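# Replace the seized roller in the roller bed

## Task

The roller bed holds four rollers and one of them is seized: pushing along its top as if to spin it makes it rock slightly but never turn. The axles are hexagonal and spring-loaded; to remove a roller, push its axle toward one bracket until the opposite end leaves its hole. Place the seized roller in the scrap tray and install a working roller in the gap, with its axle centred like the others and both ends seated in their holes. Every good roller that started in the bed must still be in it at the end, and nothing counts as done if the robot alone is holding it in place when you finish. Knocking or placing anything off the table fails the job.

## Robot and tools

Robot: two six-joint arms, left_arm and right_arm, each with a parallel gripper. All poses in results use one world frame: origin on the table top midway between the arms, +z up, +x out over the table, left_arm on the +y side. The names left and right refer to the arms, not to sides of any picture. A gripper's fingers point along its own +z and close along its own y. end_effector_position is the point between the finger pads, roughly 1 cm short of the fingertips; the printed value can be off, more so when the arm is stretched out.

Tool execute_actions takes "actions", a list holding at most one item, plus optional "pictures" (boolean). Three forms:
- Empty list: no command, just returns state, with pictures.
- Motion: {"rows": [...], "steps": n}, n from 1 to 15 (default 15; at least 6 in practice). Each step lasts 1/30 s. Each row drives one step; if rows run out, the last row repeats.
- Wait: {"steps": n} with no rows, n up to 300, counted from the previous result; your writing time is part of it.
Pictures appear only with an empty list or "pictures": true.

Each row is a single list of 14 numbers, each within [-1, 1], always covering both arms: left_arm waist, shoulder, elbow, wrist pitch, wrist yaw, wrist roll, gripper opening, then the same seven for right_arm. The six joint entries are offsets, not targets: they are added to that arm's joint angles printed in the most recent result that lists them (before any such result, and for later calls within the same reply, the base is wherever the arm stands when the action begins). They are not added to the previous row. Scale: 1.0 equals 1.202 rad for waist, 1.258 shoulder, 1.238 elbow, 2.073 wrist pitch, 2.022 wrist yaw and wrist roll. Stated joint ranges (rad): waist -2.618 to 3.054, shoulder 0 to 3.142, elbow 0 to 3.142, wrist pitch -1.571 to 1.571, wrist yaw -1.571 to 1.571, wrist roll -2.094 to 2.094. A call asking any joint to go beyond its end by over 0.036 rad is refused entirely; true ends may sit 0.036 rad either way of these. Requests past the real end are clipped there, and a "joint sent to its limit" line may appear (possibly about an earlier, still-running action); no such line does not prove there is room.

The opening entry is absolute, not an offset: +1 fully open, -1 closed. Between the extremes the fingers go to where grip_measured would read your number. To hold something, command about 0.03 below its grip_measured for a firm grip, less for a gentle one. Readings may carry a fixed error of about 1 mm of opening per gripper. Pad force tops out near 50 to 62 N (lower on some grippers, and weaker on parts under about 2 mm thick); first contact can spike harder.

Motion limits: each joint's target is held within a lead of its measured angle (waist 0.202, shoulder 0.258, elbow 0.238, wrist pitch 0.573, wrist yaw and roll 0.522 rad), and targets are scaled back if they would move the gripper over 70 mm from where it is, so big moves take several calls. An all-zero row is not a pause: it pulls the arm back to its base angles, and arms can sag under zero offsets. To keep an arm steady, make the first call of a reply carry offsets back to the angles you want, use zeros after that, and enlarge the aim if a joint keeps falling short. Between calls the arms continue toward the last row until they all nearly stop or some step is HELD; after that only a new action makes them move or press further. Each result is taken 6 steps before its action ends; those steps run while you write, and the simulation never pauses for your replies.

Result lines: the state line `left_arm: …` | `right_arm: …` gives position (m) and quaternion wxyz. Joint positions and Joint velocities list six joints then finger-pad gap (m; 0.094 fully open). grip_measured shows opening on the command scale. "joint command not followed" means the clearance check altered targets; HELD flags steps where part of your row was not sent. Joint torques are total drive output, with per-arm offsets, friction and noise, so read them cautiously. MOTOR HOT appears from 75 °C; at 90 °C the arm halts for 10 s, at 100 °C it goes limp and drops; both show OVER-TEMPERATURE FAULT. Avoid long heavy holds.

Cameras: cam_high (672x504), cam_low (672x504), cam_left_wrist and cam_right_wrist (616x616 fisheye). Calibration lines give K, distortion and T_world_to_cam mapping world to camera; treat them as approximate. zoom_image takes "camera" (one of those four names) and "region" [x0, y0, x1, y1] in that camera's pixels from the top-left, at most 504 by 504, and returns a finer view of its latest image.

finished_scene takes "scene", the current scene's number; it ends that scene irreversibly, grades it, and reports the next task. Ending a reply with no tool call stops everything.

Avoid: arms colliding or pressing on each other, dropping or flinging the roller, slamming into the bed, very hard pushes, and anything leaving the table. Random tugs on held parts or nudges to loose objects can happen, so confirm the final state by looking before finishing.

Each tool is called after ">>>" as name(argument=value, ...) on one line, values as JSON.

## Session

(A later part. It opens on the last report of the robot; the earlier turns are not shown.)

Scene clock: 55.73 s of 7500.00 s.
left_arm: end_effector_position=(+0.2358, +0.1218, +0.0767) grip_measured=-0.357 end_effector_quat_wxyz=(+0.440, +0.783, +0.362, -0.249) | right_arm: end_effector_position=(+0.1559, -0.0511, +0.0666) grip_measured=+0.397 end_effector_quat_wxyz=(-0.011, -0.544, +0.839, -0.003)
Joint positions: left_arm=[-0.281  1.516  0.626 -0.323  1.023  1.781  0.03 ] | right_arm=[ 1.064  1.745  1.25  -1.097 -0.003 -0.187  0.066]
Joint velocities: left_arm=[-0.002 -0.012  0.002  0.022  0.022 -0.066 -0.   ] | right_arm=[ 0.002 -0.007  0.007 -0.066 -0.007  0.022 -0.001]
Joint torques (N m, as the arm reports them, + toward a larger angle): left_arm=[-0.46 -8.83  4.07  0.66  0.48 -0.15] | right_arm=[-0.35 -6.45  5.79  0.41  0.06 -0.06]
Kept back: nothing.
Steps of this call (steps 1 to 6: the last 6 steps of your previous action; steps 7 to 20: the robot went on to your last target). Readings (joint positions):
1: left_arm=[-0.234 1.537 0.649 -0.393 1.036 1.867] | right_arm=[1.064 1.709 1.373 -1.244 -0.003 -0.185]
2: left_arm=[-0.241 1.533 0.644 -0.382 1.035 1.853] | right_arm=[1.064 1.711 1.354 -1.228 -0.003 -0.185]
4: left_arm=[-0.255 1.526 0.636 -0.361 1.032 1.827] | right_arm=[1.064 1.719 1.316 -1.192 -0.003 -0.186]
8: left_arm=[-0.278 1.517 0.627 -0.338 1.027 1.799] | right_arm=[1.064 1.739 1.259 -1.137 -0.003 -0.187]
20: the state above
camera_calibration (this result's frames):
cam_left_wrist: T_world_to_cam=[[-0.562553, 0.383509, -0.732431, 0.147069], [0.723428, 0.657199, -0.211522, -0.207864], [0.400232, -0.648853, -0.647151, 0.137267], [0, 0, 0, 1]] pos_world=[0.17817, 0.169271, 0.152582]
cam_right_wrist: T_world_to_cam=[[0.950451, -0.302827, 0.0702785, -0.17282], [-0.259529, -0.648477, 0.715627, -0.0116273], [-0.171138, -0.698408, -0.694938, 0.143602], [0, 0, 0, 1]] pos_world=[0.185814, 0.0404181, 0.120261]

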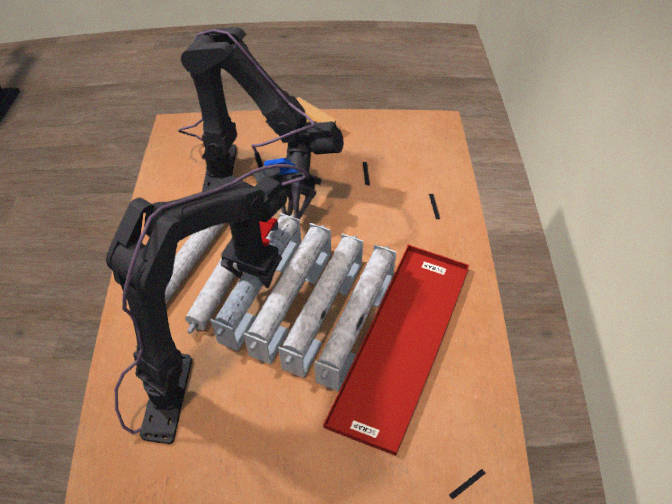

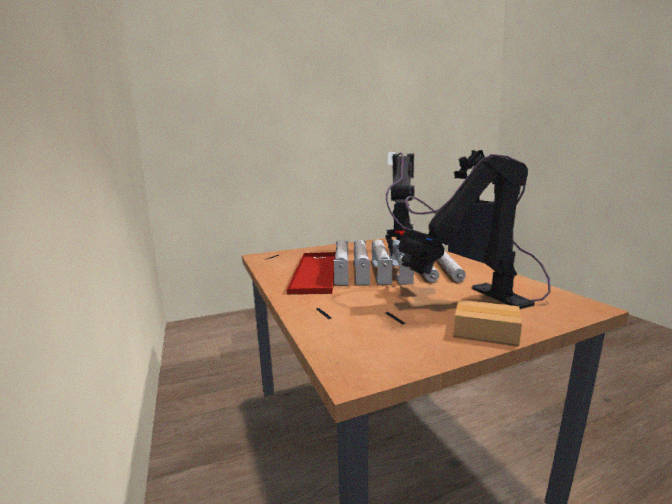

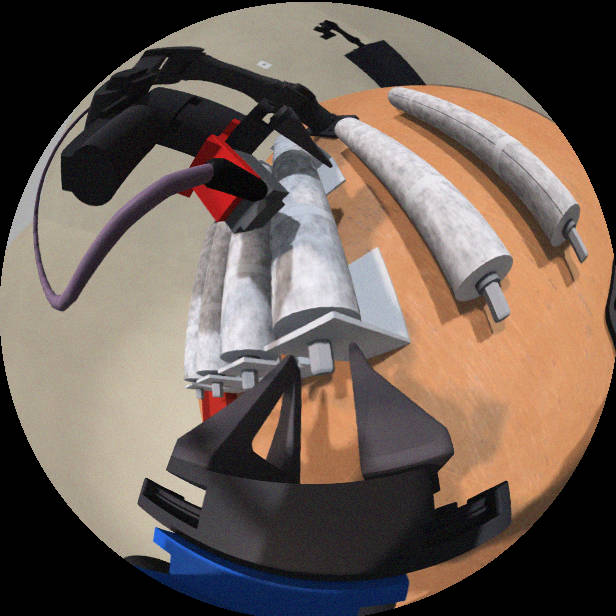

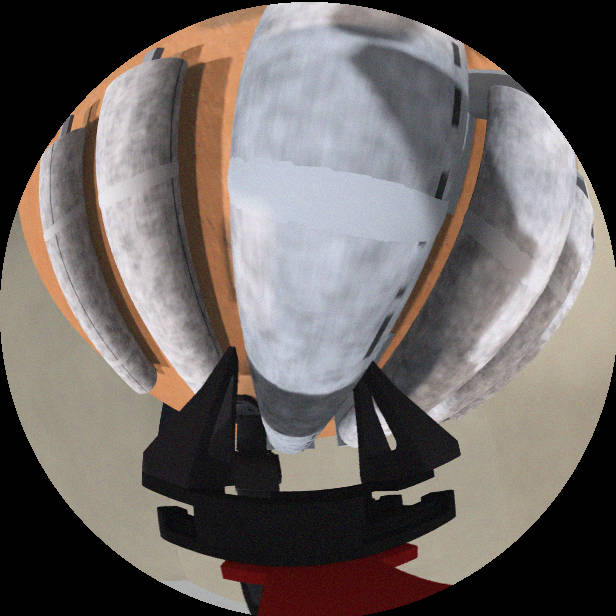

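>>> zoom_image(camera="cam_left_wrist", region=[260, 290, 400, 420])

Region (260, 290, 400, 420) of cam_left_wrist's 616x616 image, scaled by 3.600, with more detail than that image has; it fills the top 468 rows of this view, and the rest is white.

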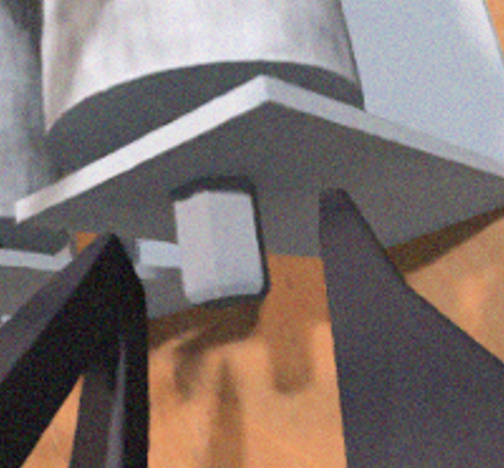

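>>> execute_actions(actions=[{"rows": [[-0.0058,-0.017,-0.0175,-0.0015,0.0035,-0.006,-0.42, -0.008,0,-0.01,0.006,0.002,-0.003,0.35],[-0.0058,-0.017,-0.0175,-0.0015,0.0035,-0.006,-0.48, -0.011,0,-0.01,0.006,0.002,-0.003,0.3],[-0.0058,-0.017,-0.0175,-0.0015,0.0035,-0.006,-0.54, -0.012,0,-0.01,0.006,0.002,-0.003,0.25],[-0.0058,-0.017,-0.0175,-0.0015,0.0035,-0.006,-0.6, -0.012,0,-0.01,0.006,0.002,-0.003,0.2],[-0.0058,-0.017,-0.0175,-0.0015,0.0035,-0.006,-0.65, -0.012,0,-0.01,0.006,0.002,-0.003,0.15],[-0.0058,-0.017,-0.0175,-0.0015,0.0035,-0.006,-0.69, -0.012,0,-0.01,0.006,0.002,-0.003,0.11],[-0.0058,-0.017,-0.0175,-0.0015,0.0035,-0.006,-0.72, -0.012,0,-0.01,0.006,0.002,-0.003,0.08],[-0.0058,-0.017,-0.0175,-0.0015,0.0035,-0.006,-0.75, -0.012,0,-0.01,0.006,0.002,-0.003,0.05],[-0.0058,-0.017,-0.0175,-0.0015,0.0035,-0.006,-0.78, -0.012,0,-0.01,0.006,0.002,-0.003,0.02],[-0.0058,-0.017,-0.0175,-0.0015,0.0035,-0.006,-0.81, -0.012,0,-0.01,0.006,0.002,-0.003,-0.01]], "steps": 15}])

>>> execute_actions(actions=[{"steps": 10}], pictures=true)

Scene clock: 57.07 s of 7500.00 s.
left_arm: end_effector_position=(+0.2360, +0.1219, +0.0766) grip_measured=-0.763 end_effector_quat_wxyz=(+0.440, +0.783, +0.362, -0.249) | right_arm: end_effector_position=(+0.1581, -0.0518, +0.0665) grip_measured=+0.037 end_effector_quat_wxyz=(-0.010, -0.541, +0.841, -0.002)
Joint positions: left_arm=[-0.281  1.516  0.626 -0.322  1.021  1.78   0.011] | right_arm=[ 1.056  1.746  1.25  -1.095 -0.004 -0.188  0.049]
Joint velocities: left_arm=[ 0.002 -0.017  0.002 -0.022  0.022 -0.066 -0.029] | right_arm=[-0.002 -0.012  0.007 -0.007 -0.037 -0.037 -0.027]
Joint torques (N m, as the arm reports them, + toward a larger angle): left_arm=[-0.57 -8.63  4.04  0.73  0.47 -0.17] | right_arm=[-0.45 -6.56  6.04  0.41  0.13 -0.04]
Steps of this call (steps 1 to 15: the robot went on to your last target; steps 16 to 31: nothing new was sent; steps 32 to 40: the first 9 steps of this action). Readings (joint positions):
32: left_arm=[-0.281 1.516 0.626 -0.322 1.022 1.780] | right_arm=[1.064 1.746 1.250 -1.095 -0.003 -0.188]
33: left_arm=[-0.281 1.516 0.626 -0.322 1.022 1.780] | right_arm=[1.063 1.746 1.250 -1.095 -0.003 -0.188]
35: left_arm=[-0.281 1.516 0.626 -0.322 1.022 1.780] | right_arm=[1.060 1.745 1.250 -1.095 -0.003 -0.188]
39: left_arm=[-0.281 1.516 0.626 -0.322 1.021 1.780] | right_arm=[1.056 1.745 1.250 -1.095 -0.003 -0.188]
40: the state above

Scene clock: 57.40 s of 7500.00 s.
left_arm: end_effector_position=(+0.2360, +0.1219, +0.0766) grip_measured=-0.790 end_effector_quat_wxyz=(+0.440, +0.783, +0.362, -0.249) | right_arm: end_effector_position=(+0.1580, -0.0518, +0.0665) grip_measured=+0.015 end_effector_quat_wxyz=(-0.010, -0.541, +0.841, -0.002)
Joint positions: left_arm=[-0.281  1.516  0.626 -0.322  1.021  1.78   0.01 ] | right_arm=[ 1.056  1.746  1.25  -1.095 -0.004 -0.188  0.048]
Joint velocities: left_arm=[-0.012 -0.002  0.002  0.022  0.007 -0.022 -0.   ] | right_arm=[ 0.017 -0.007 -0.017 -0.037 -0.037  0.022  0.002]
Joint torques (N m, as the arm reports them, + toward a larger angle): left_arm=[-0.67 -8.72  4.17  0.65  0.47 -0.12] | right_arm=[-0.44 -6.64  6.01  0.4   0.07 -0.06]
Kept back: nothing.
Steps of this call (steps 1 to 6: the last 6 steps of your previous action; steps 7 to 10: the robot went on to your last target). Readings (joint positions):
1: left_arm=[-0.281 1.516 0.626 -0.322 1.021 1.780] | right_arm=[1.056 1.745 1.250 -1.095 -0.004 -0.188]
2: left_arm=[-0.281 1.516 0.626 -0.322 1.021 1.780] | right_arm=[1.056 1.745 1.250 -1.095 -0.004 -0.188]
4: left_arm=[-0.281 1.516 0.626 -0.322 1.021 1.780] | right_arm=[1.056 1.745 1.250 -1.095 -0.004 -0.188]
8: left_arm=[-0.281 1.516 0.626 -0.322 1.021 1.780] | right_arm=[1.056 1.745 1.250 -1.095 -0.004 -0.188]
10: the state above
camera_calibration (this result's frames):
cam_left_wrist: T_world_to_cam=[[-0.562936, 0.383453, -0.732166, 0.147206], [0.72269, 0.658198, -0.210936, -0.208085], [0.401027, -0.647873, -0.647641, 0.136853], [0, 0, 0, 1]] pos_world=[0.178367, 0.169178, 0.152518]
cam_right_wrist: T_world_to_cam=[[0.948216, -0.309931, 0.0694893, -0.174922], [-0.264291, -0.648539, 0.713825, -0.0105523], [-0.17617, -0.695226, -0.696868, 0.14451], [0, 0, 0, 1]] pos_world=[0.188534, 0.0394097, 0.120392]

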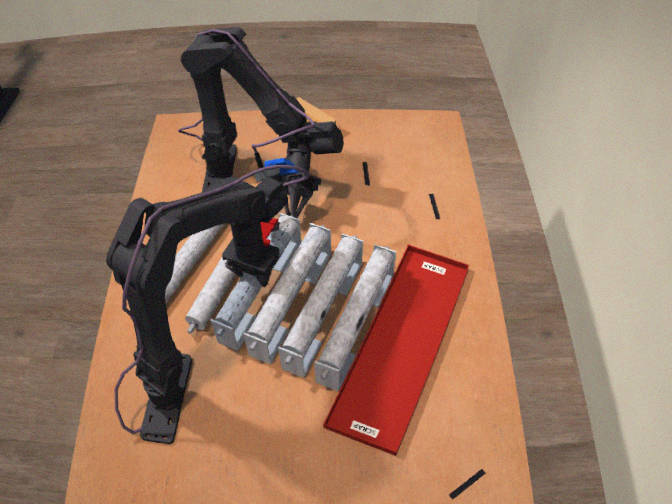

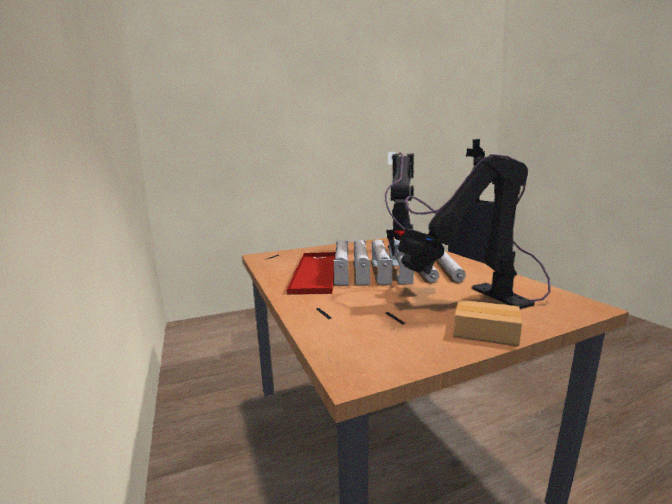

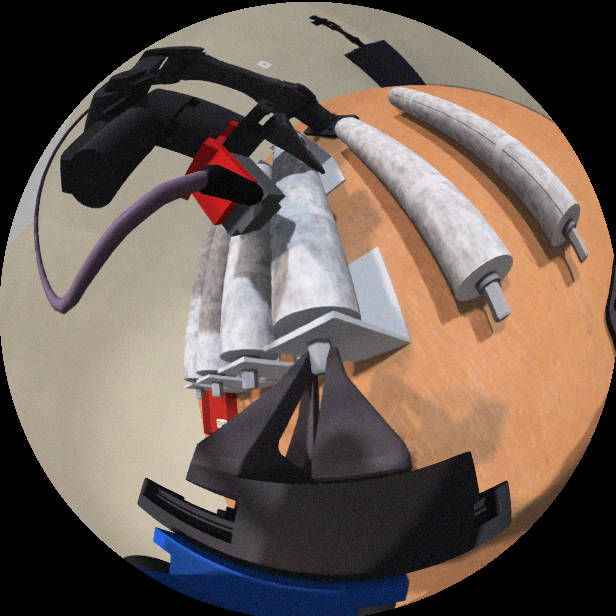

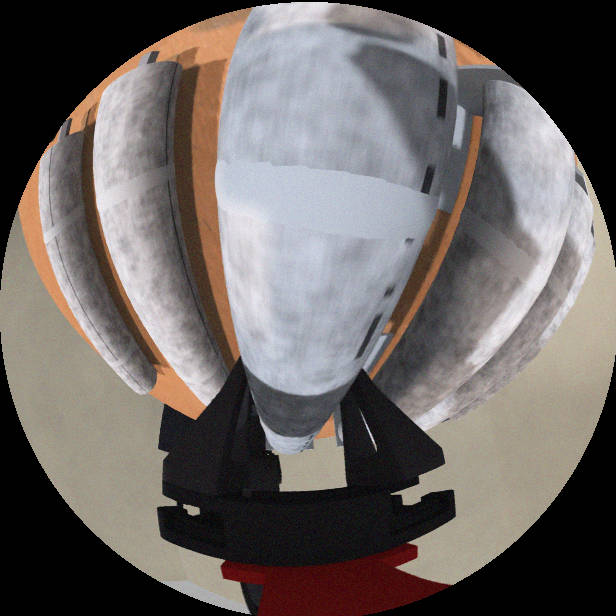

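>>> execute_actions(actions=[{"rows": [[-0.003,-0.01,-0.008,-0.0015,0.0035,-0.003,-0.83, -0.005,0,-0.01,0.005,0.002,-0.002,-0.02],[0.003,-0.002,0.002,-0.004,0.002,0.002,-0.83, -0.005,0,-0.01,0.005,0.002,-0.002,-0.02],[0.012,0.006,0.012,-0.009,0,0.009,-0.83, -0.005,0,-0.01,0.005,0.002,-0.002,-0.02],[0.021,0.012,0.02,-0.014,-0.002,0.016,-0.83, -0.005,0,-0.01,0.005,0.002,-0.002,-0.02],[0.03,0.015,0.025,-0.019,-0.004,0.022,-0.83, -0.005,0,-0.01,0.005,0.002,-0.002,-0.02],[0.038,0.018,0.03,-0.024,-0.006,0.029,-0.83, -0.005,0,-0.01,0.005,0.002,-0.002,-0.02],[0.047,0.022,0.034,-0.029,-0.008,0.036,-0.83, -0.005,0,-0.01,0.005,0.002,-0.002,-0.02],[0.056,0.025,0.039,-0.034,-0.01,0.042,-0.83, -0.005,0,-0.01,0.005,0.002,-0.002,-0.02],[0.064,0.028,0.044,-0.039,-0.012,0.049,-0.83, -0.005,0,-0.01,0.005,0.002,-0.002,-0.02],[0.073,0.031,0.048,-0.044,-0.014,0.055,-0.83, -0.005,0,-0.01,0.005,0.002,-0.002,-0.02],[0.082,0.035,0.053,-0.049,-0.016,0.062,-0.83, -0.005,0,-0.01,0.005,0.002,-0.002,-0.02],[0.09,0.038,0.058,-0.054,-0.018,0.068,-0.83, -0.005,0,-0.01,0.005,0.002,-0.002,-0.02],[0.099,0.041,0.063,-0.059,-0.02,0.075,-0.83, -0.005,0,-0.01,0.005,0.002,-0.002,-0.02],[0.108,0.044,0.067,-0.063,-0.022,0.082,-0.83, -0.005,0,-0.01,0.005,0.002,-0.002,-0.02],[0.1165,0.0477,0.072,-0.0675,-0.0247,0.088,-0.83, -0.005,0,-0.01,0.005,0.002,-0.002,-0.02]], "steps": 15}])

>>> execute_actions(actions=[{"steps": 18}], pictures=true)

Scene clock: 59.40 s of 7500.00 s.
left_arm: end_effector_position=(+0.2379, +0.1256, +0.0763) grip_measured=-0.790 end_effector_quat_wxyz=(+0.442, +0.784, +0.358, -0.249) | right_arm: end_effector_position=(+0.1584, -0.0512, +0.0665) grip_measured=+0.015 end_effector_quat_wxyz=(-0.009, -0.541, +0.841, -0.001)
Joint positions: left_arm=[-0.26   1.531  0.638 -0.353  1.034  1.826  0.01 ] | right_arm=[ 1.056  1.746  1.25  -1.092 -0.004 -0.188  0.048]
Joint velocities: left_arm=[ 0.144  0.154  0.144 -0.388  0.095  0.3   -0.001] | right_arm=[ 0.012 -0.002 -0.002 -0.125 -0.007  0.037 -0.001]
Joint torques (N m, as the arm reports them, + toward a larger angle): left_arm=[ 2.87 -5.8   7.99  0.65 -0.08  0.01] | right_arm=[-0.39 -6.65  6.    0.38  0.06 -0.03]
Steps of this call (steps 1 to 15: the robot went on to your last target; steps 16 to 51: nothing new was sent; steps 52 to 60: the first 9 steps of this action). Readings (joint positions):
52: left_arm=[-0.281 1.516 0.626 -0.322 1.021 1.780] | right_arm=[1.056 1.745 1.250 -1.095 -0.004 -0.188]
53: left_arm=[-0.281 1.516 0.626 -0.322 1.021 1.780] | right_arm=[1.056 1.746 1.250 -1.095 -0.004 -0.188]
55: left_arm=[-0.279 1.516 0.626 -0.323 1.021 1.786] | right_arm=[1.056 1.746 1.250 -1.095 -0.004 -0.188]
59: left_arm=[-0.265 1.526 0.633 -0.342 1.030 1.815] | right_arm=[1.056 1.746 1.250 -1.092 -0.004 -0.188]
60: the state above

Scene clock: 60.00 s of 7500.00 s.
left_arm: end_effector_position=(+0.2452, +0.1420, +0.0768) grip_measured=-0.790 end_effector_quat_wxyz=(+0.443, +0.783, +0.361, -0.246) | right_arm: end_effector_position=(+0.1586, -0.0511, +0.0649) grip_measured=+0.015 end_effector_quat_wxyz=(-0.010, -0.541, +0.841, -0.002)
Joint positions: left_arm=[-0.186  1.558  0.678 -0.472  1.05   1.952  0.01 ] | right_arm=[ 1.056  1.751  1.25  -1.09  -0.003 -0.188  0.048]
Joint velocities: left_arm=[ 0.007 -0.007 -0.017 -0.007  0.037  0.022 -0.   ] | right_arm=[-0.007 -0.002  0.002 -0.007  0.022 -0.007 -0.   ]
Joint torques (N m, as the arm reports them, + toward a larger angle): left_arm=[ 2.99 -5.38  8.19  0.59 -0.32  0.05] | right_arm=[-0.4  -7.06  6.04  0.36  0.05 -0.04]
Kept back: nothing.
Steps of this call (steps 1 to 6: the last 6 steps of your previous action; steps 7 to 18: the robot went on to your last target). Readings (joint positions):
1: left_arm=[-0.254 1.536 0.643 -0.365 1.038 1.837] | right_arm=[1.056 1.746 1.250 -1.092 -0.004 -0.189]
2: left_arm=[-0.246 1.540 0.647 -0.378 1.041 1.849] | right_arm=[1.056 1.745 1.250 -1.092 -0.004 -0.189]
4: left_arm=[-0.228 1.547 0.657 -0.406 1.047 1.875] | right_arm=[1.056 1.746 1.250 -1.092 -0.004 -0.189]
8: left_arm=[-0.193 1.558 0.673 -0.457 1.052 1.924] | right_arm=[1.056 1.747 1.250 -1.091 -0.004 -0.188]
18: the state above
camera_calibration (this result's frames):
cam_left_wrist: T_world_to_cam=[[-0.558827, 0.378753, -0.737739, 0.144819], [0.722554, 0.65896, -0.209016, -0.228188], [0.406975, -0.64986, -0.641914, 0.144724], [0, 0, 0, 1]] pos_world=[0.186908, 0.189567, 0.152044]
cam_right_wrist: T_world_to_cam=[[0.948445, -0.30912, 0.0699782, -0.175222], [-0.26391, -0.647994, 0.714462, -0.00895978], [-0.175509, -0.696096, -0.696166, 0.143773], [0, 0, 0, 1]] pos_world=[0.189057, 0.0401095, 0.118753]

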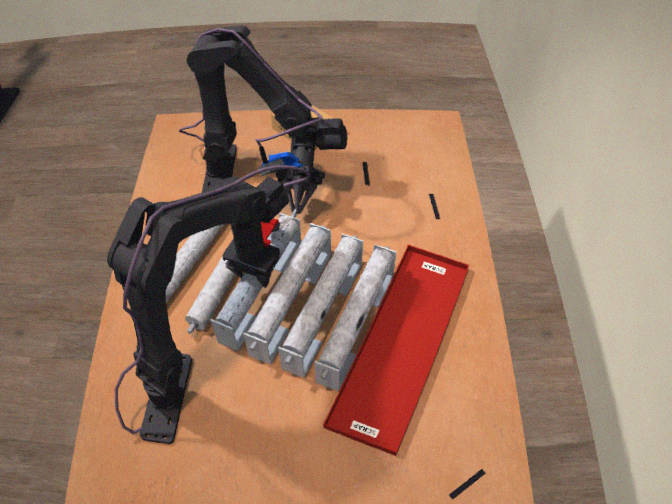

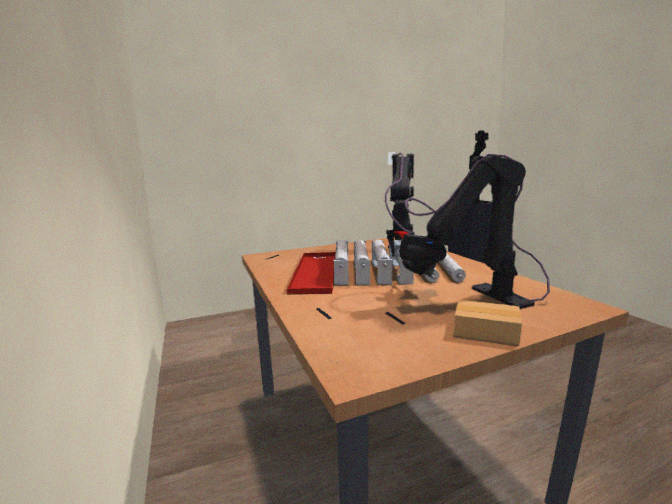

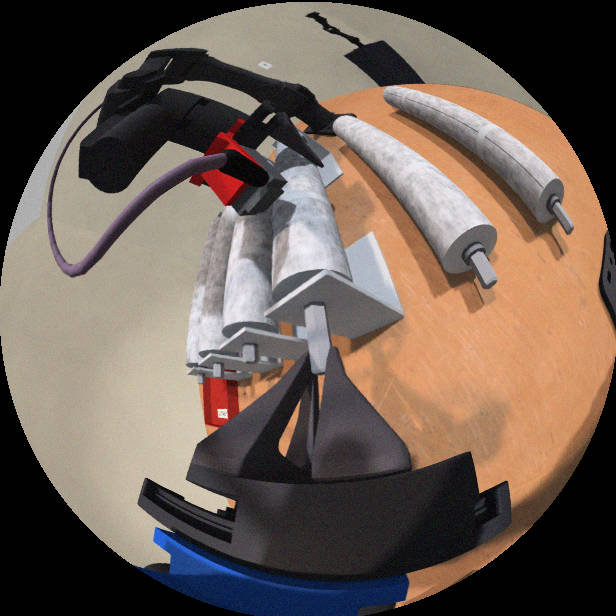

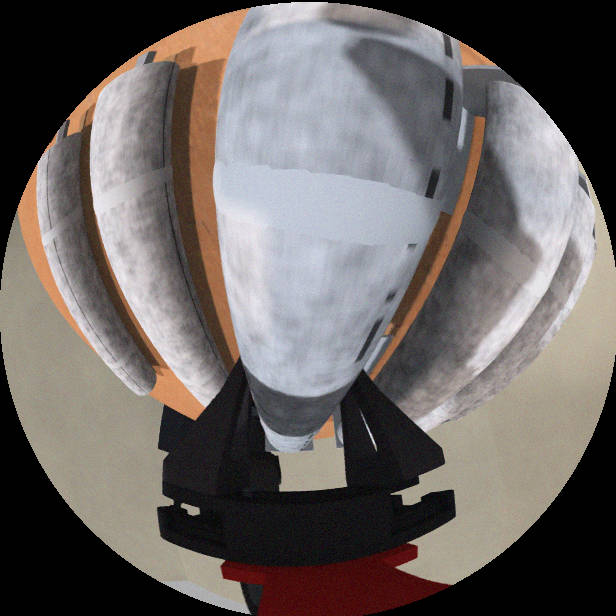

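>>> execute_actions(actions=[{"rows": [[0.0374,0.0143,0.03,0.0048,-0.039,0.003,-0.83, -0.005,-0.008,0.01,0,0.002,-0.002,-0.02],[0.0374,0.0143,0.03,0.0048,-0.039,0.003,-0.83, -0.005,-0.01,0.03,-0.005,0.002,-0.002,-0.02],[0.0374,0.0143,0.03,0.0048,-0.039,0.003,-0.83, -0.005,-0.008,0.045,-0.012,0.002,-0.002,-0.02],[0.0374,0.0143,0.03,0.0048,-0.039,0.003,-0.83, -0.005,-0.004,0.056,-0.02,0.002,-0.002,-0.02],[0.0374,0.0143,0.03,0.0048,-0.039,0.003,-0.83, -0.005,0,0.067,-0.028,0.002,-0.002,-0.02],[0.0374,0.0143,0.03,0.0048,-0.039,0.003,-0.83, -0.005,0.004,0.078,-0.036,0.002,-0.002,-0.02],[0.0374,0.0143,0.03,0.0048,-0.039,0.003,-0.83, -0.005,0.008,0.089,-0.044,0.002,-0.002,-0.02],[0.0374,0.0143,0.03,0.0048,-0.039,0.003,-0.83, -0.005,0.013,0.1,-0.052,0.002,-0.002,-0.02],[0.0374,0.0143,0.03,0.0048,-0.039,0.003,-0.83, -0.005,0.017,0.112,-0.06,0.002,-0.002,-0.02],[0.0374,0.0143,0.03,0.0048,-0.039,0.003,-0.83, -0.005,0.021,0.123,-0.068,0.002,-0.002,-0.02],[0.0374,0.0143,0.03,0.0048,-0.039,0.003,-0.83, -0.005,0.026,0.134,-0.076,0.002,-0.002,-0.02],[0.0374,0.0143,0.03,0.0048,-0.039,0.003,-0.83, -0.005,0.03,0.145,-0.084,0.002,-0.002,-0.02],[0.0374,0.0143,0.03,0.0048,-0.039,0.003,-0.83, -0.005,0.034,0.157,-0.091,0.002,-0.002,-0.02],[0.0374,0.0143,0.03,0.0048,-0.039,0.003,-0.83, -0.005,0.039,0.168,-0.0965,0.002,-0.002,-0.02],[0.0374,0.0143,0.03,0.0048,-0.039,0.003,-0.83, -0.005,0.043,0.179,-0.0965,0.002,-0.002,-0.02]], "steps": 15}])

>>> execute_actions(actions=[{"steps": 18}], pictures=true)

Scene clock: 61.90 s of 7500.00 s.
left_arm: end_effector_position=(+0.2450, +0.1421, +0.0755) grip_measured=-0.790 end_effector_quat_wxyz=(+0.442, +0.782, +0.362, -0.248) | right_arm: end_effector_position=(+0.1588, -0.0511, +0.0716) grip_measured=+0.015 end_effector_quat_wxyz=(-0.025, -0.541, +0.840, -0.009)
Joint positions: left_arm=[-0.186  1.564  0.678 -0.472  1.05   1.953  0.01 ] | right_arm=[ 1.056  1.776  1.307 -1.155 -0.003 -0.189  0.048]
Joint velocities: left_arm=[ 0.002  0.027 -0.007  0.066 -0.095  0.007 -0.001] | right_arm=[-0.017  0.198  0.354 -0.447  0.007  0.022  0.001]
Joint torques (N m, as the arm reports them, + toward a larger angle): left_arm=[ 2.91 -5.77  7.88  0.65 -0.32  0.02] | right_arm=[-0.4  -7.96 12.06  0.3   0.04 -0.05]
Steps of this call (steps 1 to 15: the robot went on to your last target; steps 16 to 48: nothing new was sent; steps 49 to 57: the first 9 steps of this action). Readings (joint positions):
49: left_arm=[-0.186 1.558 0.678 -0.472 1.050 1.953] | right_arm=[1.056 1.751 1.250 -1.090 -0.003 -0.188]
50: left_arm=[-0.186 1.558 0.678 -0.472 1.050 1.953] | right_arm=[1.056 1.751 1.250 -1.090 -0.003 -0.188]
52: left_arm=[-0.186 1.558 0.678 -0.472 1.050 1.953] | right_arm=[1.056 1.751 1.253 -1.093 -0.003 -0.188]
56: left_arm=[-0.186 1.563 0.678 -0.472 1.050 1.953] | right_arm=[1.056 1.770 1.294 -1.141 -0.003 -0.189]
57: the state above

Scene clock: 62.50 s of 7500.00 s.
left_arm: end_effector_position=(+0.2445, +0.1419, +0.0739) grip_measured=-0.790 end_effector_quat_wxyz=(+0.440, +0.781, +0.365, -0.253) | right_arm: end_effector_position=(+0.1583, -0.0517, +0.0830) grip_measured=+0.015 end_effector_quat_wxyz=(-0.056, -0.541, +0.839, -0.021)
Joint positions: left_arm=[-0.186  1.572  0.678 -0.472  1.053  1.95   0.01 ] | right_arm=[ 1.056  1.826  1.409 -1.273 -0.003 -0.19   0.048]
Joint velocities: left_arm=[ 0.012 -0.002 -0.007 -0.022 -0.037 -0.022  0.   ] | right_arm=[-0.012  0.017 -0.017 -0.022 -0.022  0.022  0.001]
Joint torques (N m, as the arm reports them, + toward a larger angle): left_arm=[ 2.79 -6.79  8.04  0.55 -0.36  0.  ] | right_arm=[-0.38 -8.53 12.35 -0.06  0.05 -0.03]
Kept back: nothing.
Steps of this call (steps 1 to 6: the last 6 steps of your previous action; steps 7 to 18: the robot went on to your last target). Readings (joint positions):
1: left_arm=[-0.186 1.564 0.678 -0.472 1.050 1.953] | right_arm=[1.056 1.783 1.319 -1.170 -0.003 -0.189]
2: left_arm=[-0.186 1.566 0.678 -0.472 1.050 1.953] | right_arm=[1.056 1.790 1.332 -1.185 -0.003 -0.189]
4: left_arm=[-0.186 1.568 0.678 -0.472 1.051 1.952] | right_arm=[1.056 1.803 1.359 -1.215 -0.003 -0.190]
8: left_arm=[-0.186 1.572 0.678 -0.472 1.053 1.950] | right_arm=[1.056 1.822 1.402 -1.264 -0.003 -0.190]
18: the state above
camera_calibration (this result's frames):
cam_left_wrist: T_world_to_cam=[[-0.57029, 0.37897, -0.728801, 0.144464], [0.719208, 0.659009, -0.220105, -0.226491], [0.396873, -0.649684, -0.648385, 0.145988], [0, 0, 0, 1]] pos_world=[0.187342, 0.189358, 0.15009]
cam_right_wrist: T_world_to_cam=[[0.952183, -0.302753, 0.0410818, -0.174287], [-0.220511, -0.587915, 0.778287, -0.0313638], [-0.211477, -0.750131, -0.626563, 0.152981], [0, 0, 0, 1]] pos_world=[0.191389, 0.0435501, 0.127422]

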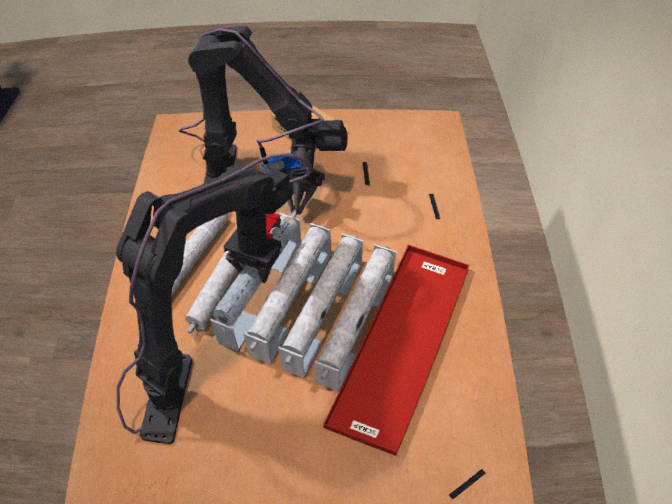

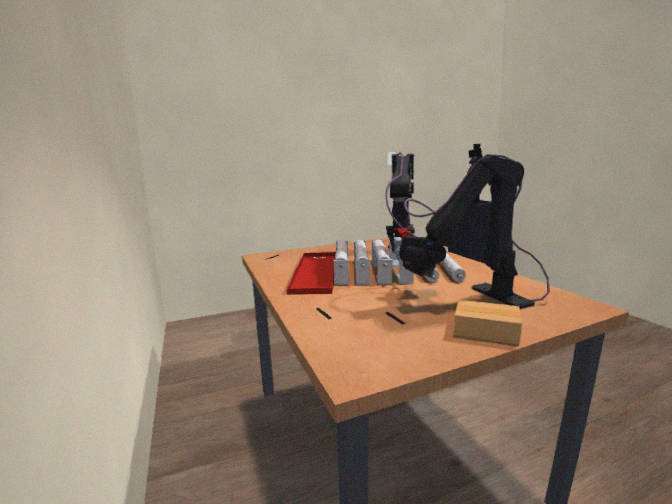

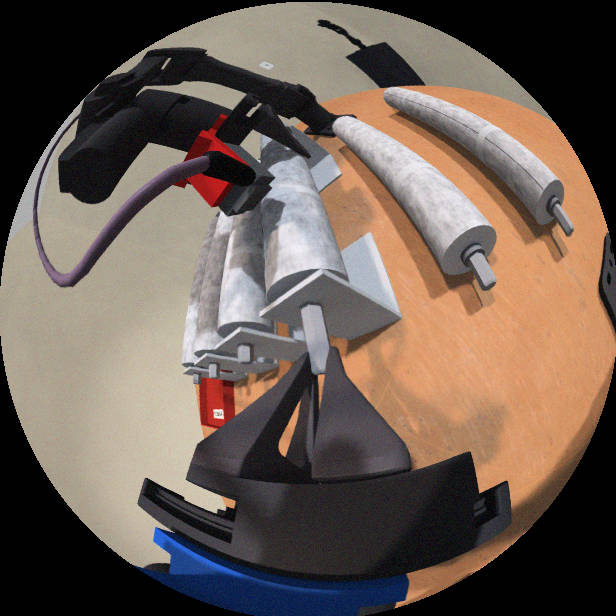

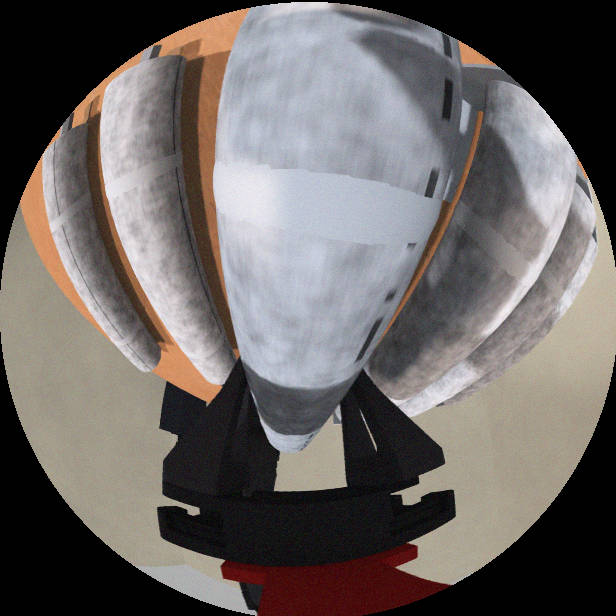

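>>> execute_actions(actions=[{"rows": [[0.03,-0.003,0.02,0.009,-0.038,-0.002,-0.83, -0.005,-0.0135,0.057,-0.013,0.002,-0.002,-0.02],[0.022,-0.009,0.01,0.013,-0.036,-0.008,-0.83, -0.005,-0.01,0.064,-0.018,0.002,-0.002,-0.02],[0.015,-0.015,0.0,0.018,-0.034,-0.014,-0.83, -0.005,-0.007,0.07,-0.023,0.002,-0.002,-0.02],[0.008,-0.019,-0.008,0.022,-0.032,-0.02,-0.83, -0.005,-0.004,0.076,-0.028,0.002,-0.002,-0.02],[0.0,-0.022,-0.012,0.027,-0.03,-0.026,-0.83, -0.005,-0.001,0.083,-0.032,0.002,-0.002,-0.02],[-0.007,-0.025,-0.016,0.031,-0.028,-0.032,-0.83, -0.005,0.002,0.089,-0.037,0.002,-0.002,-0.02],[-0.015,-0.028,-0.02,0.035,-0.026,-0.038,-0.83, -0.005,0.006,0.095,-0.041,0.002,-0.002,-0.02],[-0.022,-0.031,-0.024,0.04,-0.024,-0.044,-0.83, -0.005,0.009,0.101,-0.046,0.002,-0.002,-0.02],[-0.03,-0.034,-0.028,0.044,-0.022,-0.05,-0.83, -0.005,0.012,0.108,-0.05,0.002,-0.002,-0.02],[-0.037,-0.037,-0.032,0.048,-0.02,-0.056,-0.83, -0.005,0.015,0.114,-0.054,0.002,-0.002,-0.02],[-0.044,-0.04,-0.036,0.053,-0.018,-0.062,-0.83, -0.005,0.018,0.12,-0.058,0.002,-0.002,-0.02],[-0.052,-0.043,-0.04,0.057,-0.016,-0.068,-0.83, -0.005,0.021,0.127,-0.062,0.002,-0.002,-0.02],[-0.059,-0.046,-0.044,0.061,-0.014,-0.074,-0.83, -0.005,0.025,0.133,-0.0675,0.002,-0.002,-0.02],[-0.066,-0.049,-0.048,0.066,-0.012,-0.08,-0.83, -0.005,0.028,0.139,-0.0675,0.002,-0.002,-0.02],[-0.072,-0.051,-0.051,0.066,-0.011,-0.0816,-0.83, -0.005,0.031,0.1454,-0.0675,0.002,-0.002,-0.02]], "steps": 15}])

>>> execute_actions(actions=[{"steps": 16}], pictures=true)

Scene clock: 64.07 s of 7500.00 s.
left_arm: end_effector_position=(+0.2410, +0.1340, +0.0739) grip_measured=-0.790 end_effector_quat_wxyz=(+0.437, +0.779, +0.367, -0.259) | right_arm: end_effector_position=(+0.1583, -0.0516, +0.0892) grip_measured=+0.015 end_effector_quat_wxyz=(-0.071, -0.541, +0.838, -0.027)
Joint positions: left_arm=[-0.221  1.565  0.667 -0.43   1.049  1.887  0.01 ] | right_arm=[ 1.056  1.854  1.465 -1.335 -0.003 -0.19   0.048]
Joint velocities: left_arm=[-0.222 -0.095 -0.105  0.359  0.007 -0.33  -0.   ] | right_arm=[ 0.007  0.11   0.242 -0.286  0.022 -0.037  0.001]
Joint torques (N m, as the arm reports them, + toward a larger angle): left_arm=[  0.5  -10.16   4.05   0.48   0.11   0.07] | right_arm=[-0.37 -8.72 12.2   0.02  0.06 -0.05]
Steps of this call (steps 1 to 15: the robot went on to your last target; steps 16 to 38: nothing new was sent; steps 39 to 47: the first 9 steps of this action). Readings (joint positions):
39: left_arm=[-0.187 1.572 0.678 -0.471 1.053 1.948] | right_arm=[1.056 1.826 1.409 -1.273 -0.003 -0.190]
40: left_arm=[-0.188 1.572 0.678 -0.471 1.053 1.945] | right_arm=[1.056 1.827 1.411 -1.275 -0.003 -0.190]
42: left_arm=[-0.190 1.572 0.678 -0.469 1.051 1.934] | right_arm=[1.056 1.834 1.426 -1.291 -0.003 -0.190]
46: left_arm=[-0.213 1.569 0.671 -0.442 1.050 1.899] | right_arm=[1.056 1.850 1.458 -1.326 -0.003 -0.190]
47: the state above

Scene clock: 64.60 s of 7500.00 s.
left_arm: end_effector_position=(+0.2361, +0.1222, +0.0749) grip_measured=-0.790 end_effector_quat_wxyz=(+0.437, +0.778, +0.369, -0.261) | right_arm: end_effector_position=(+0.1583, -0.0515, +0.0954) grip_measured=+0.015 end_effector_quat_wxyz=(-0.088, -0.539, +0.837, -0.034)
Joint positions: left_arm=[-0.274  1.537  0.633 -0.333  1.036  1.778  0.01 ] | right_arm=[ 1.056  1.886  1.525 -1.399 -0.003 -0.19   0.048]
Joint velocities: left_arm=[-0.002 -0.002  0.007 -0.007 -0.007  0.007 -0.001] | right_arm=[ 0.002 -0.007  0.012 -0.066  0.037 -0.037 -0.   ]
Joint torques (N m, as the arm reports them, + toward a larger angle): left_arm=[-0.01 -9.53  4.13  0.7   0.36  0.04] | right_arm=[-0.39 -8.94 12.22 -0.13  0.06 -0.05]
Kept back: nothing.
Steps of this call (steps 1 to 6: the last 6 steps of your previous action; steps 7 to 16: the robot went on to your last target). Readings (joint positions):
1: left_arm=[-0.229 1.562 0.663 -0.418 1.048 1.876] | right_arm=[1.056 1.859 1.473 -1.343 -0.003 -0.190]
2: left_arm=[-0.236 1.559 0.659 -0.405 1.047 1.864] | right_arm=[1.056 1.862 1.481 -1.351 -0.003 -0.190]
4: left_arm=[-0.252 1.552 0.651 -0.380 1.044 1.839] | right_arm=[1.056 1.871 1.496 -1.368 -0.003 -0.190]
8: left_arm=[-0.274 1.540 0.638 -0.341 1.037 1.797] | right_arm=[1.056 1.883 1.521 -1.394 -0.003 -0.190]
16: the state above
camera_calibration (this result's frames):
cam_left_wrist: T_world_to_cam=[[-0.584259, 0.377886, -0.718223, 0.15046], [0.714984, 0.658382, -0.235223, -0.205113], [0.383978, -0.650949, -0.654848, 0.140888], [0, 0, 0, 1]] pos_world=[0.180462, 0.169897, 0.152077]
cam_right_wrist: T_world_to_cam=[[0.953152, -0.301871, 0.0193393, -0.172747], [-0.188418, -0.542479, 0.818667, -0.0474973], [-0.236641, -0.783958, -0.573943, 0.158123], [0, 0, 0, 1]] pos_world=[0.193124, 0.046048, 0.132979]

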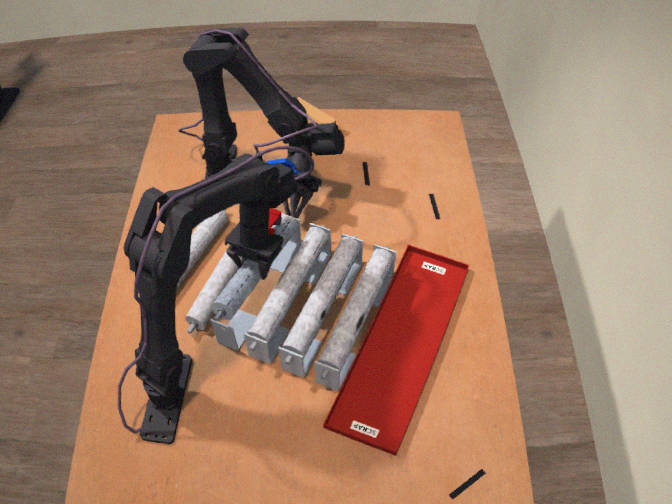

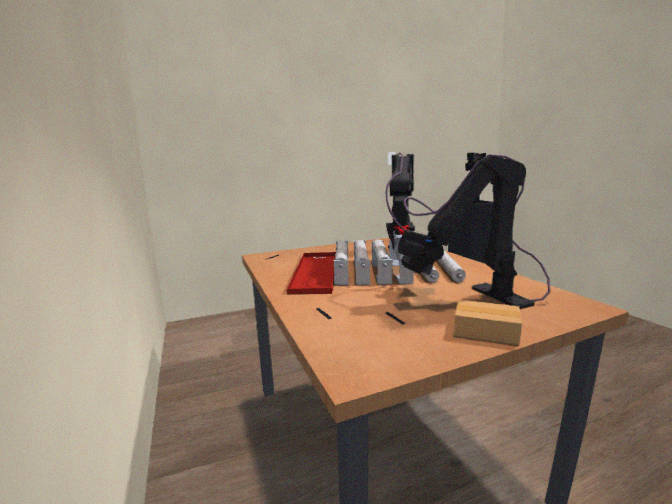

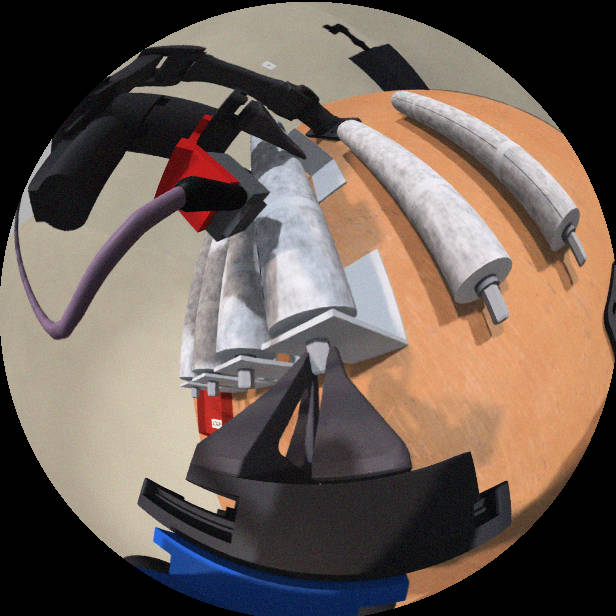

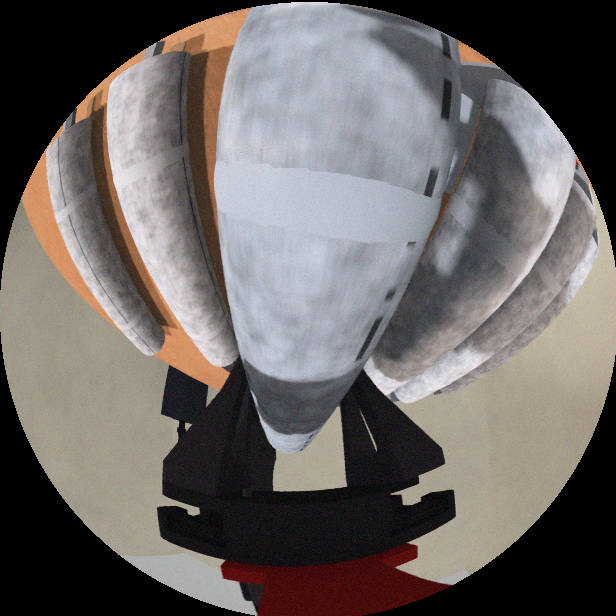

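>>> execute_actions(actions=[{"rows": [[0,-0.02,-0.012,0,0,0,-0.7, -0.005,-0.024,0.042,-0.005,0.002,-0.002,-0.02],[0,-0.015,-0.008,0,0,0,-0.55, -0.005,-0.032,0.031,-0.003,0.002,-0.002,-0.02],[0,-0.01,0,0,0.003,0,-0.42, -0.005,-0.04,0.021,-0.002,0.002,-0.002,-0.02],[0.005,0,0.01,-0.005,0.005,0.007,-0.36, -0.005,-0.046,0.0105,-0.001,0.002,-0.002,-0.02],[0.014,0.008,0.02,-0.011,0.006,0.014,-0.36, -0.006,-0.053,0.002,0,0.002,-0.003,-0.02],[0.024,0.012,0.026,-0.017,0.007,0.021,-0.36, -0.008,-0.061,-0.006,0.001,0.002,-0.004,-0.02],[0.033,0.014,0.03,-0.022,0.008,0.028,-0.36, -0.009,-0.068,-0.014,0.002,0.002,-0.005,-0.02],[0.043,0.016,0.034,-0.028,0.009,0.035,-0.36, -0.01,-0.075,-0.022,0.003,0.002,-0.006,-0.02],[0.052,0.018,0.038,-0.033,0.01,0.042,-0.36, -0.012,-0.083,-0.03,0.004,0.002,-0.007,-0.02],[0.061,0.02,0.042,-0.039,0.011,0.05,-0.36, -0.013,-0.09,-0.038,0.005,0.002,-0.008,-0.02],[0.071,0.022,0.046,-0.044,0.012,0.057,-0.36, -0.014,-0.097,-0.046,0.006,0.002,-0.009,-0.02],[0.08,0.024,0.05,-0.05,0.012,0.064,-0.36, -0.015,-0.105,-0.055,0.007,0.002,-0.01,-0.02],[0.09,0.026,0.054,-0.055,0.012,0.071,-0.36, -0.017,-0.112,-0.063,0.008,0.002,-0.011,-0.02],[0.099,0.028,0.058,-0.061,0.012,0.078,-0.36, -0.018,-0.119,-0.071,0.009,0.002,-0.011,-0.02],[0.108,0.03,0.062,-0.066,0.012,0.085,-0.36, -0.019,-0.1264,-0.079,0.009,0.002,-0.011,-0.02]], "steps": 15}])

>>> execute_actions(actions=[{"steps": 16}], pictures=true)

Scene clock: 67.33 s of 7500.00 s.
left_arm: end_effector_position=(+0.2421, +0.1295, +0.0747) grip_measured=-0.363 end_effector_quat_wxyz=(+0.442, +0.779, +0.369, -0.248) | right_arm: end_effector_position=(+0.1586, -0.0523, +0.0967) grip_measured=+0.015 end_effector_quat_wxyz=(-0.077, -0.541, +0.837, -0.030)
Joint positions: left_arm=[-0.242  1.538  0.639 -0.351  1.034  1.818  0.03 ] | right_arm=[ 1.055  1.861  1.502 -1.377 -0.002 -0.193  0.048]
Joint velocities: left_arm=[ 0.325  0.032  0.159 -0.212  0.007  0.3    0.001] | right_arm=[-0.027 -0.227 -0.252  0.3   -0.037 -0.022 -0.   ]
Joint torques (N m, as the arm reports them, + toward a larger angle): left_arm=[ 0.65 -4.98  7.76  0.54  0.64 -0.06] | right_arm=[ -0.75 -11.6    7.05  -0.44   0.03  -0.05]
Steps of this call (steps 1 to 15: the robot went on to your last target; steps 16 to 73: nothing new was sent; steps 74 to 82: the first 9 steps of this action). Readings (joint positions):
74: left_arm=[-0.274 1.537 0.633 -0.332 1.036 1.777] | right_arm=[1.056 1.886 1.525 -1.399 -0.003 -0.190]
75: left_arm=[-0.274 1.537 0.633 -0.330 1.034 1.777] | right_arm=[1.056 1.886 1.525 -1.399 -0.003 -0.190]
77: left_arm=[-0.274 1.537 0.633 -0.330 1.034 1.779] | right_arm=[1.056 1.886 1.525 -1.399 -0.002 -0.190]
81: left_arm=[-0.254 1.537 0.635 -0.343 1.034 1.808] | right_arm=[1.055 1.869 1.510 -1.385 -0.002 -0.191]
82: the state above

Scene clock: 67.87 s of 7500.00 s.
left_arm: end_effector_position=(+0.2598, +0.1504, +0.0770) grip_measured=-0.363 end_effector_quat_wxyz=(+0.451, +0.780, +0.372, -0.222) | right_arm: end_effector_position=(+0.1508, -0.0705, +0.1015) grip_measured=+0.015 end_effector_quat_wxyz=(-0.075, -0.540, +0.838, -0.028)
Joint positions: left_arm=[-0.149  1.558  0.683 -0.44   1.035  1.944  0.03 ] | right_arm=[ 1.04   1.781  1.421 -1.372 -0.002 -0.205  0.048]
Joint velocities: left_arm=[-0.002  0.002 -0.002 -0.037 -0.022  0.081 -0.001] | right_arm=[-0.007 -0.002 -0.012 -0.037 -0.051 -0.007 -0.001]
Joint torques (N m, as the arm reports them, + toward a larger angle): left_arm=[ 0.2  -5.33  7.33  0.36  0.65 -0.04] | right_arm=[ -0.35 -10.34   7.61  -0.04   0.05  -0.06]
Kept back: nothing.
Steps of this call (steps 1 to 6: the last 6 steps of your previous action; steps 7 to 16: the robot went on to your last target). Readings (joint positions):
1: left_arm=[-0.230 1.541 0.645 -0.359 1.034 1.830] | right_arm=[1.054 1.853 1.493 -1.371 -0.002 -0.194]
2: left_arm=[-0.218 1.544 0.652 -0.367 1.034 1.842] | right_arm=[1.052 1.845 1.483 -1.367 -0.002 -0.196]
4: left_arm=[-0.194 1.549 0.664 -0.383 1.034 1.867] | right_arm=[1.048 1.826 1.460 -1.365 -0.002 -0.199]
8: left_arm=[-0.154 1.558 0.682 -0.415 1.034 1.914] | right_arm=[1.042 1.789 1.425 -1.369 -0.002 -0.204]
16: the state above
camera_calibration (this result's frames):
cam_left_wrist: T_world_to_cam=[[-0.550613, 0.3607, -0.752809, 0.15171], [0.699199, 0.69193, -0.179872, -0.245299], [0.456011, -0.625403, -0.633186, 0.127258], [0, 0, 0, 1]] pos_world=[0.197016, 0.194595, 0.150664]
cam_right_wrist: T_world_to_cam=[[0.952572, -0.303113, 0.0270147, -0.172253], [-0.201431, -0.561493, 0.802591, -0.0619821], [-0.228107, -0.769967, -0.595918, 0.146932], [0, 0, 0, 1]] pos_world=[0.185114, 0.026118, 0.141959]

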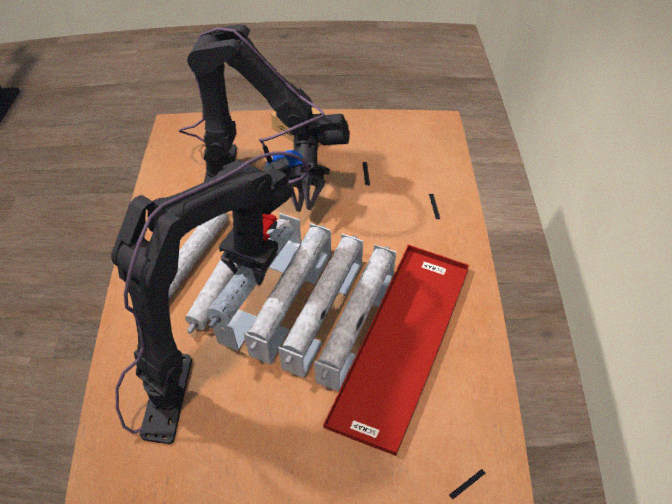

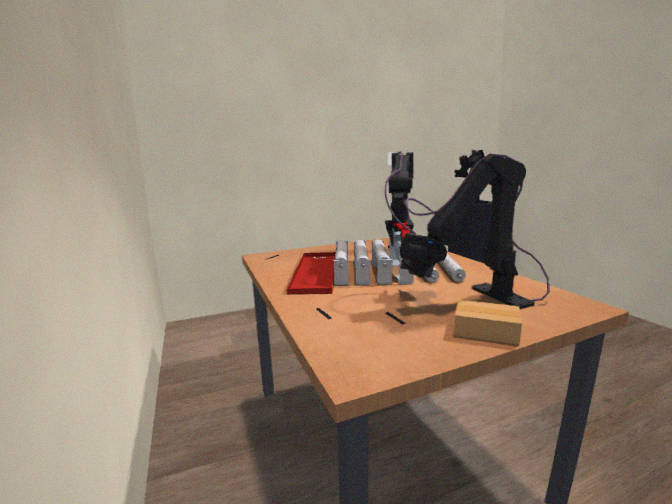

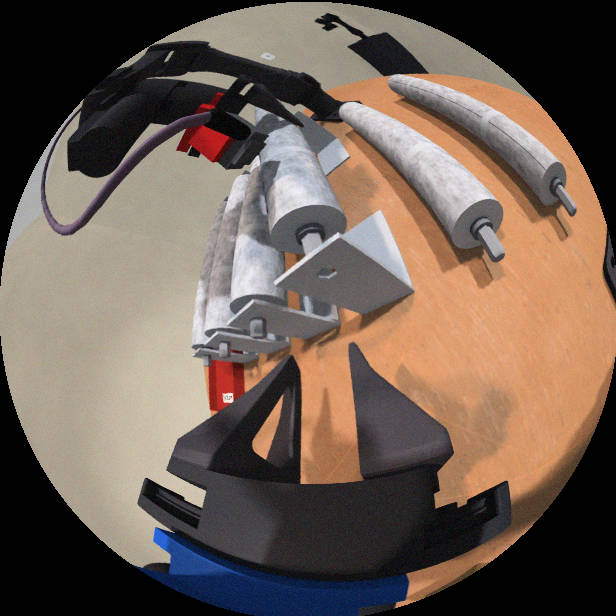

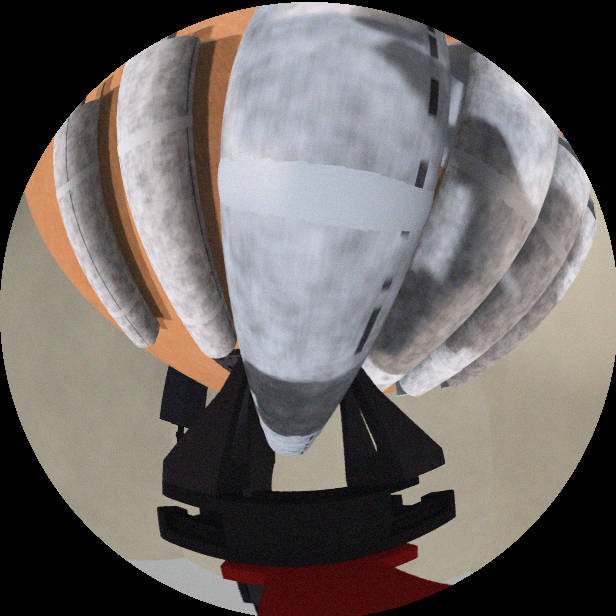

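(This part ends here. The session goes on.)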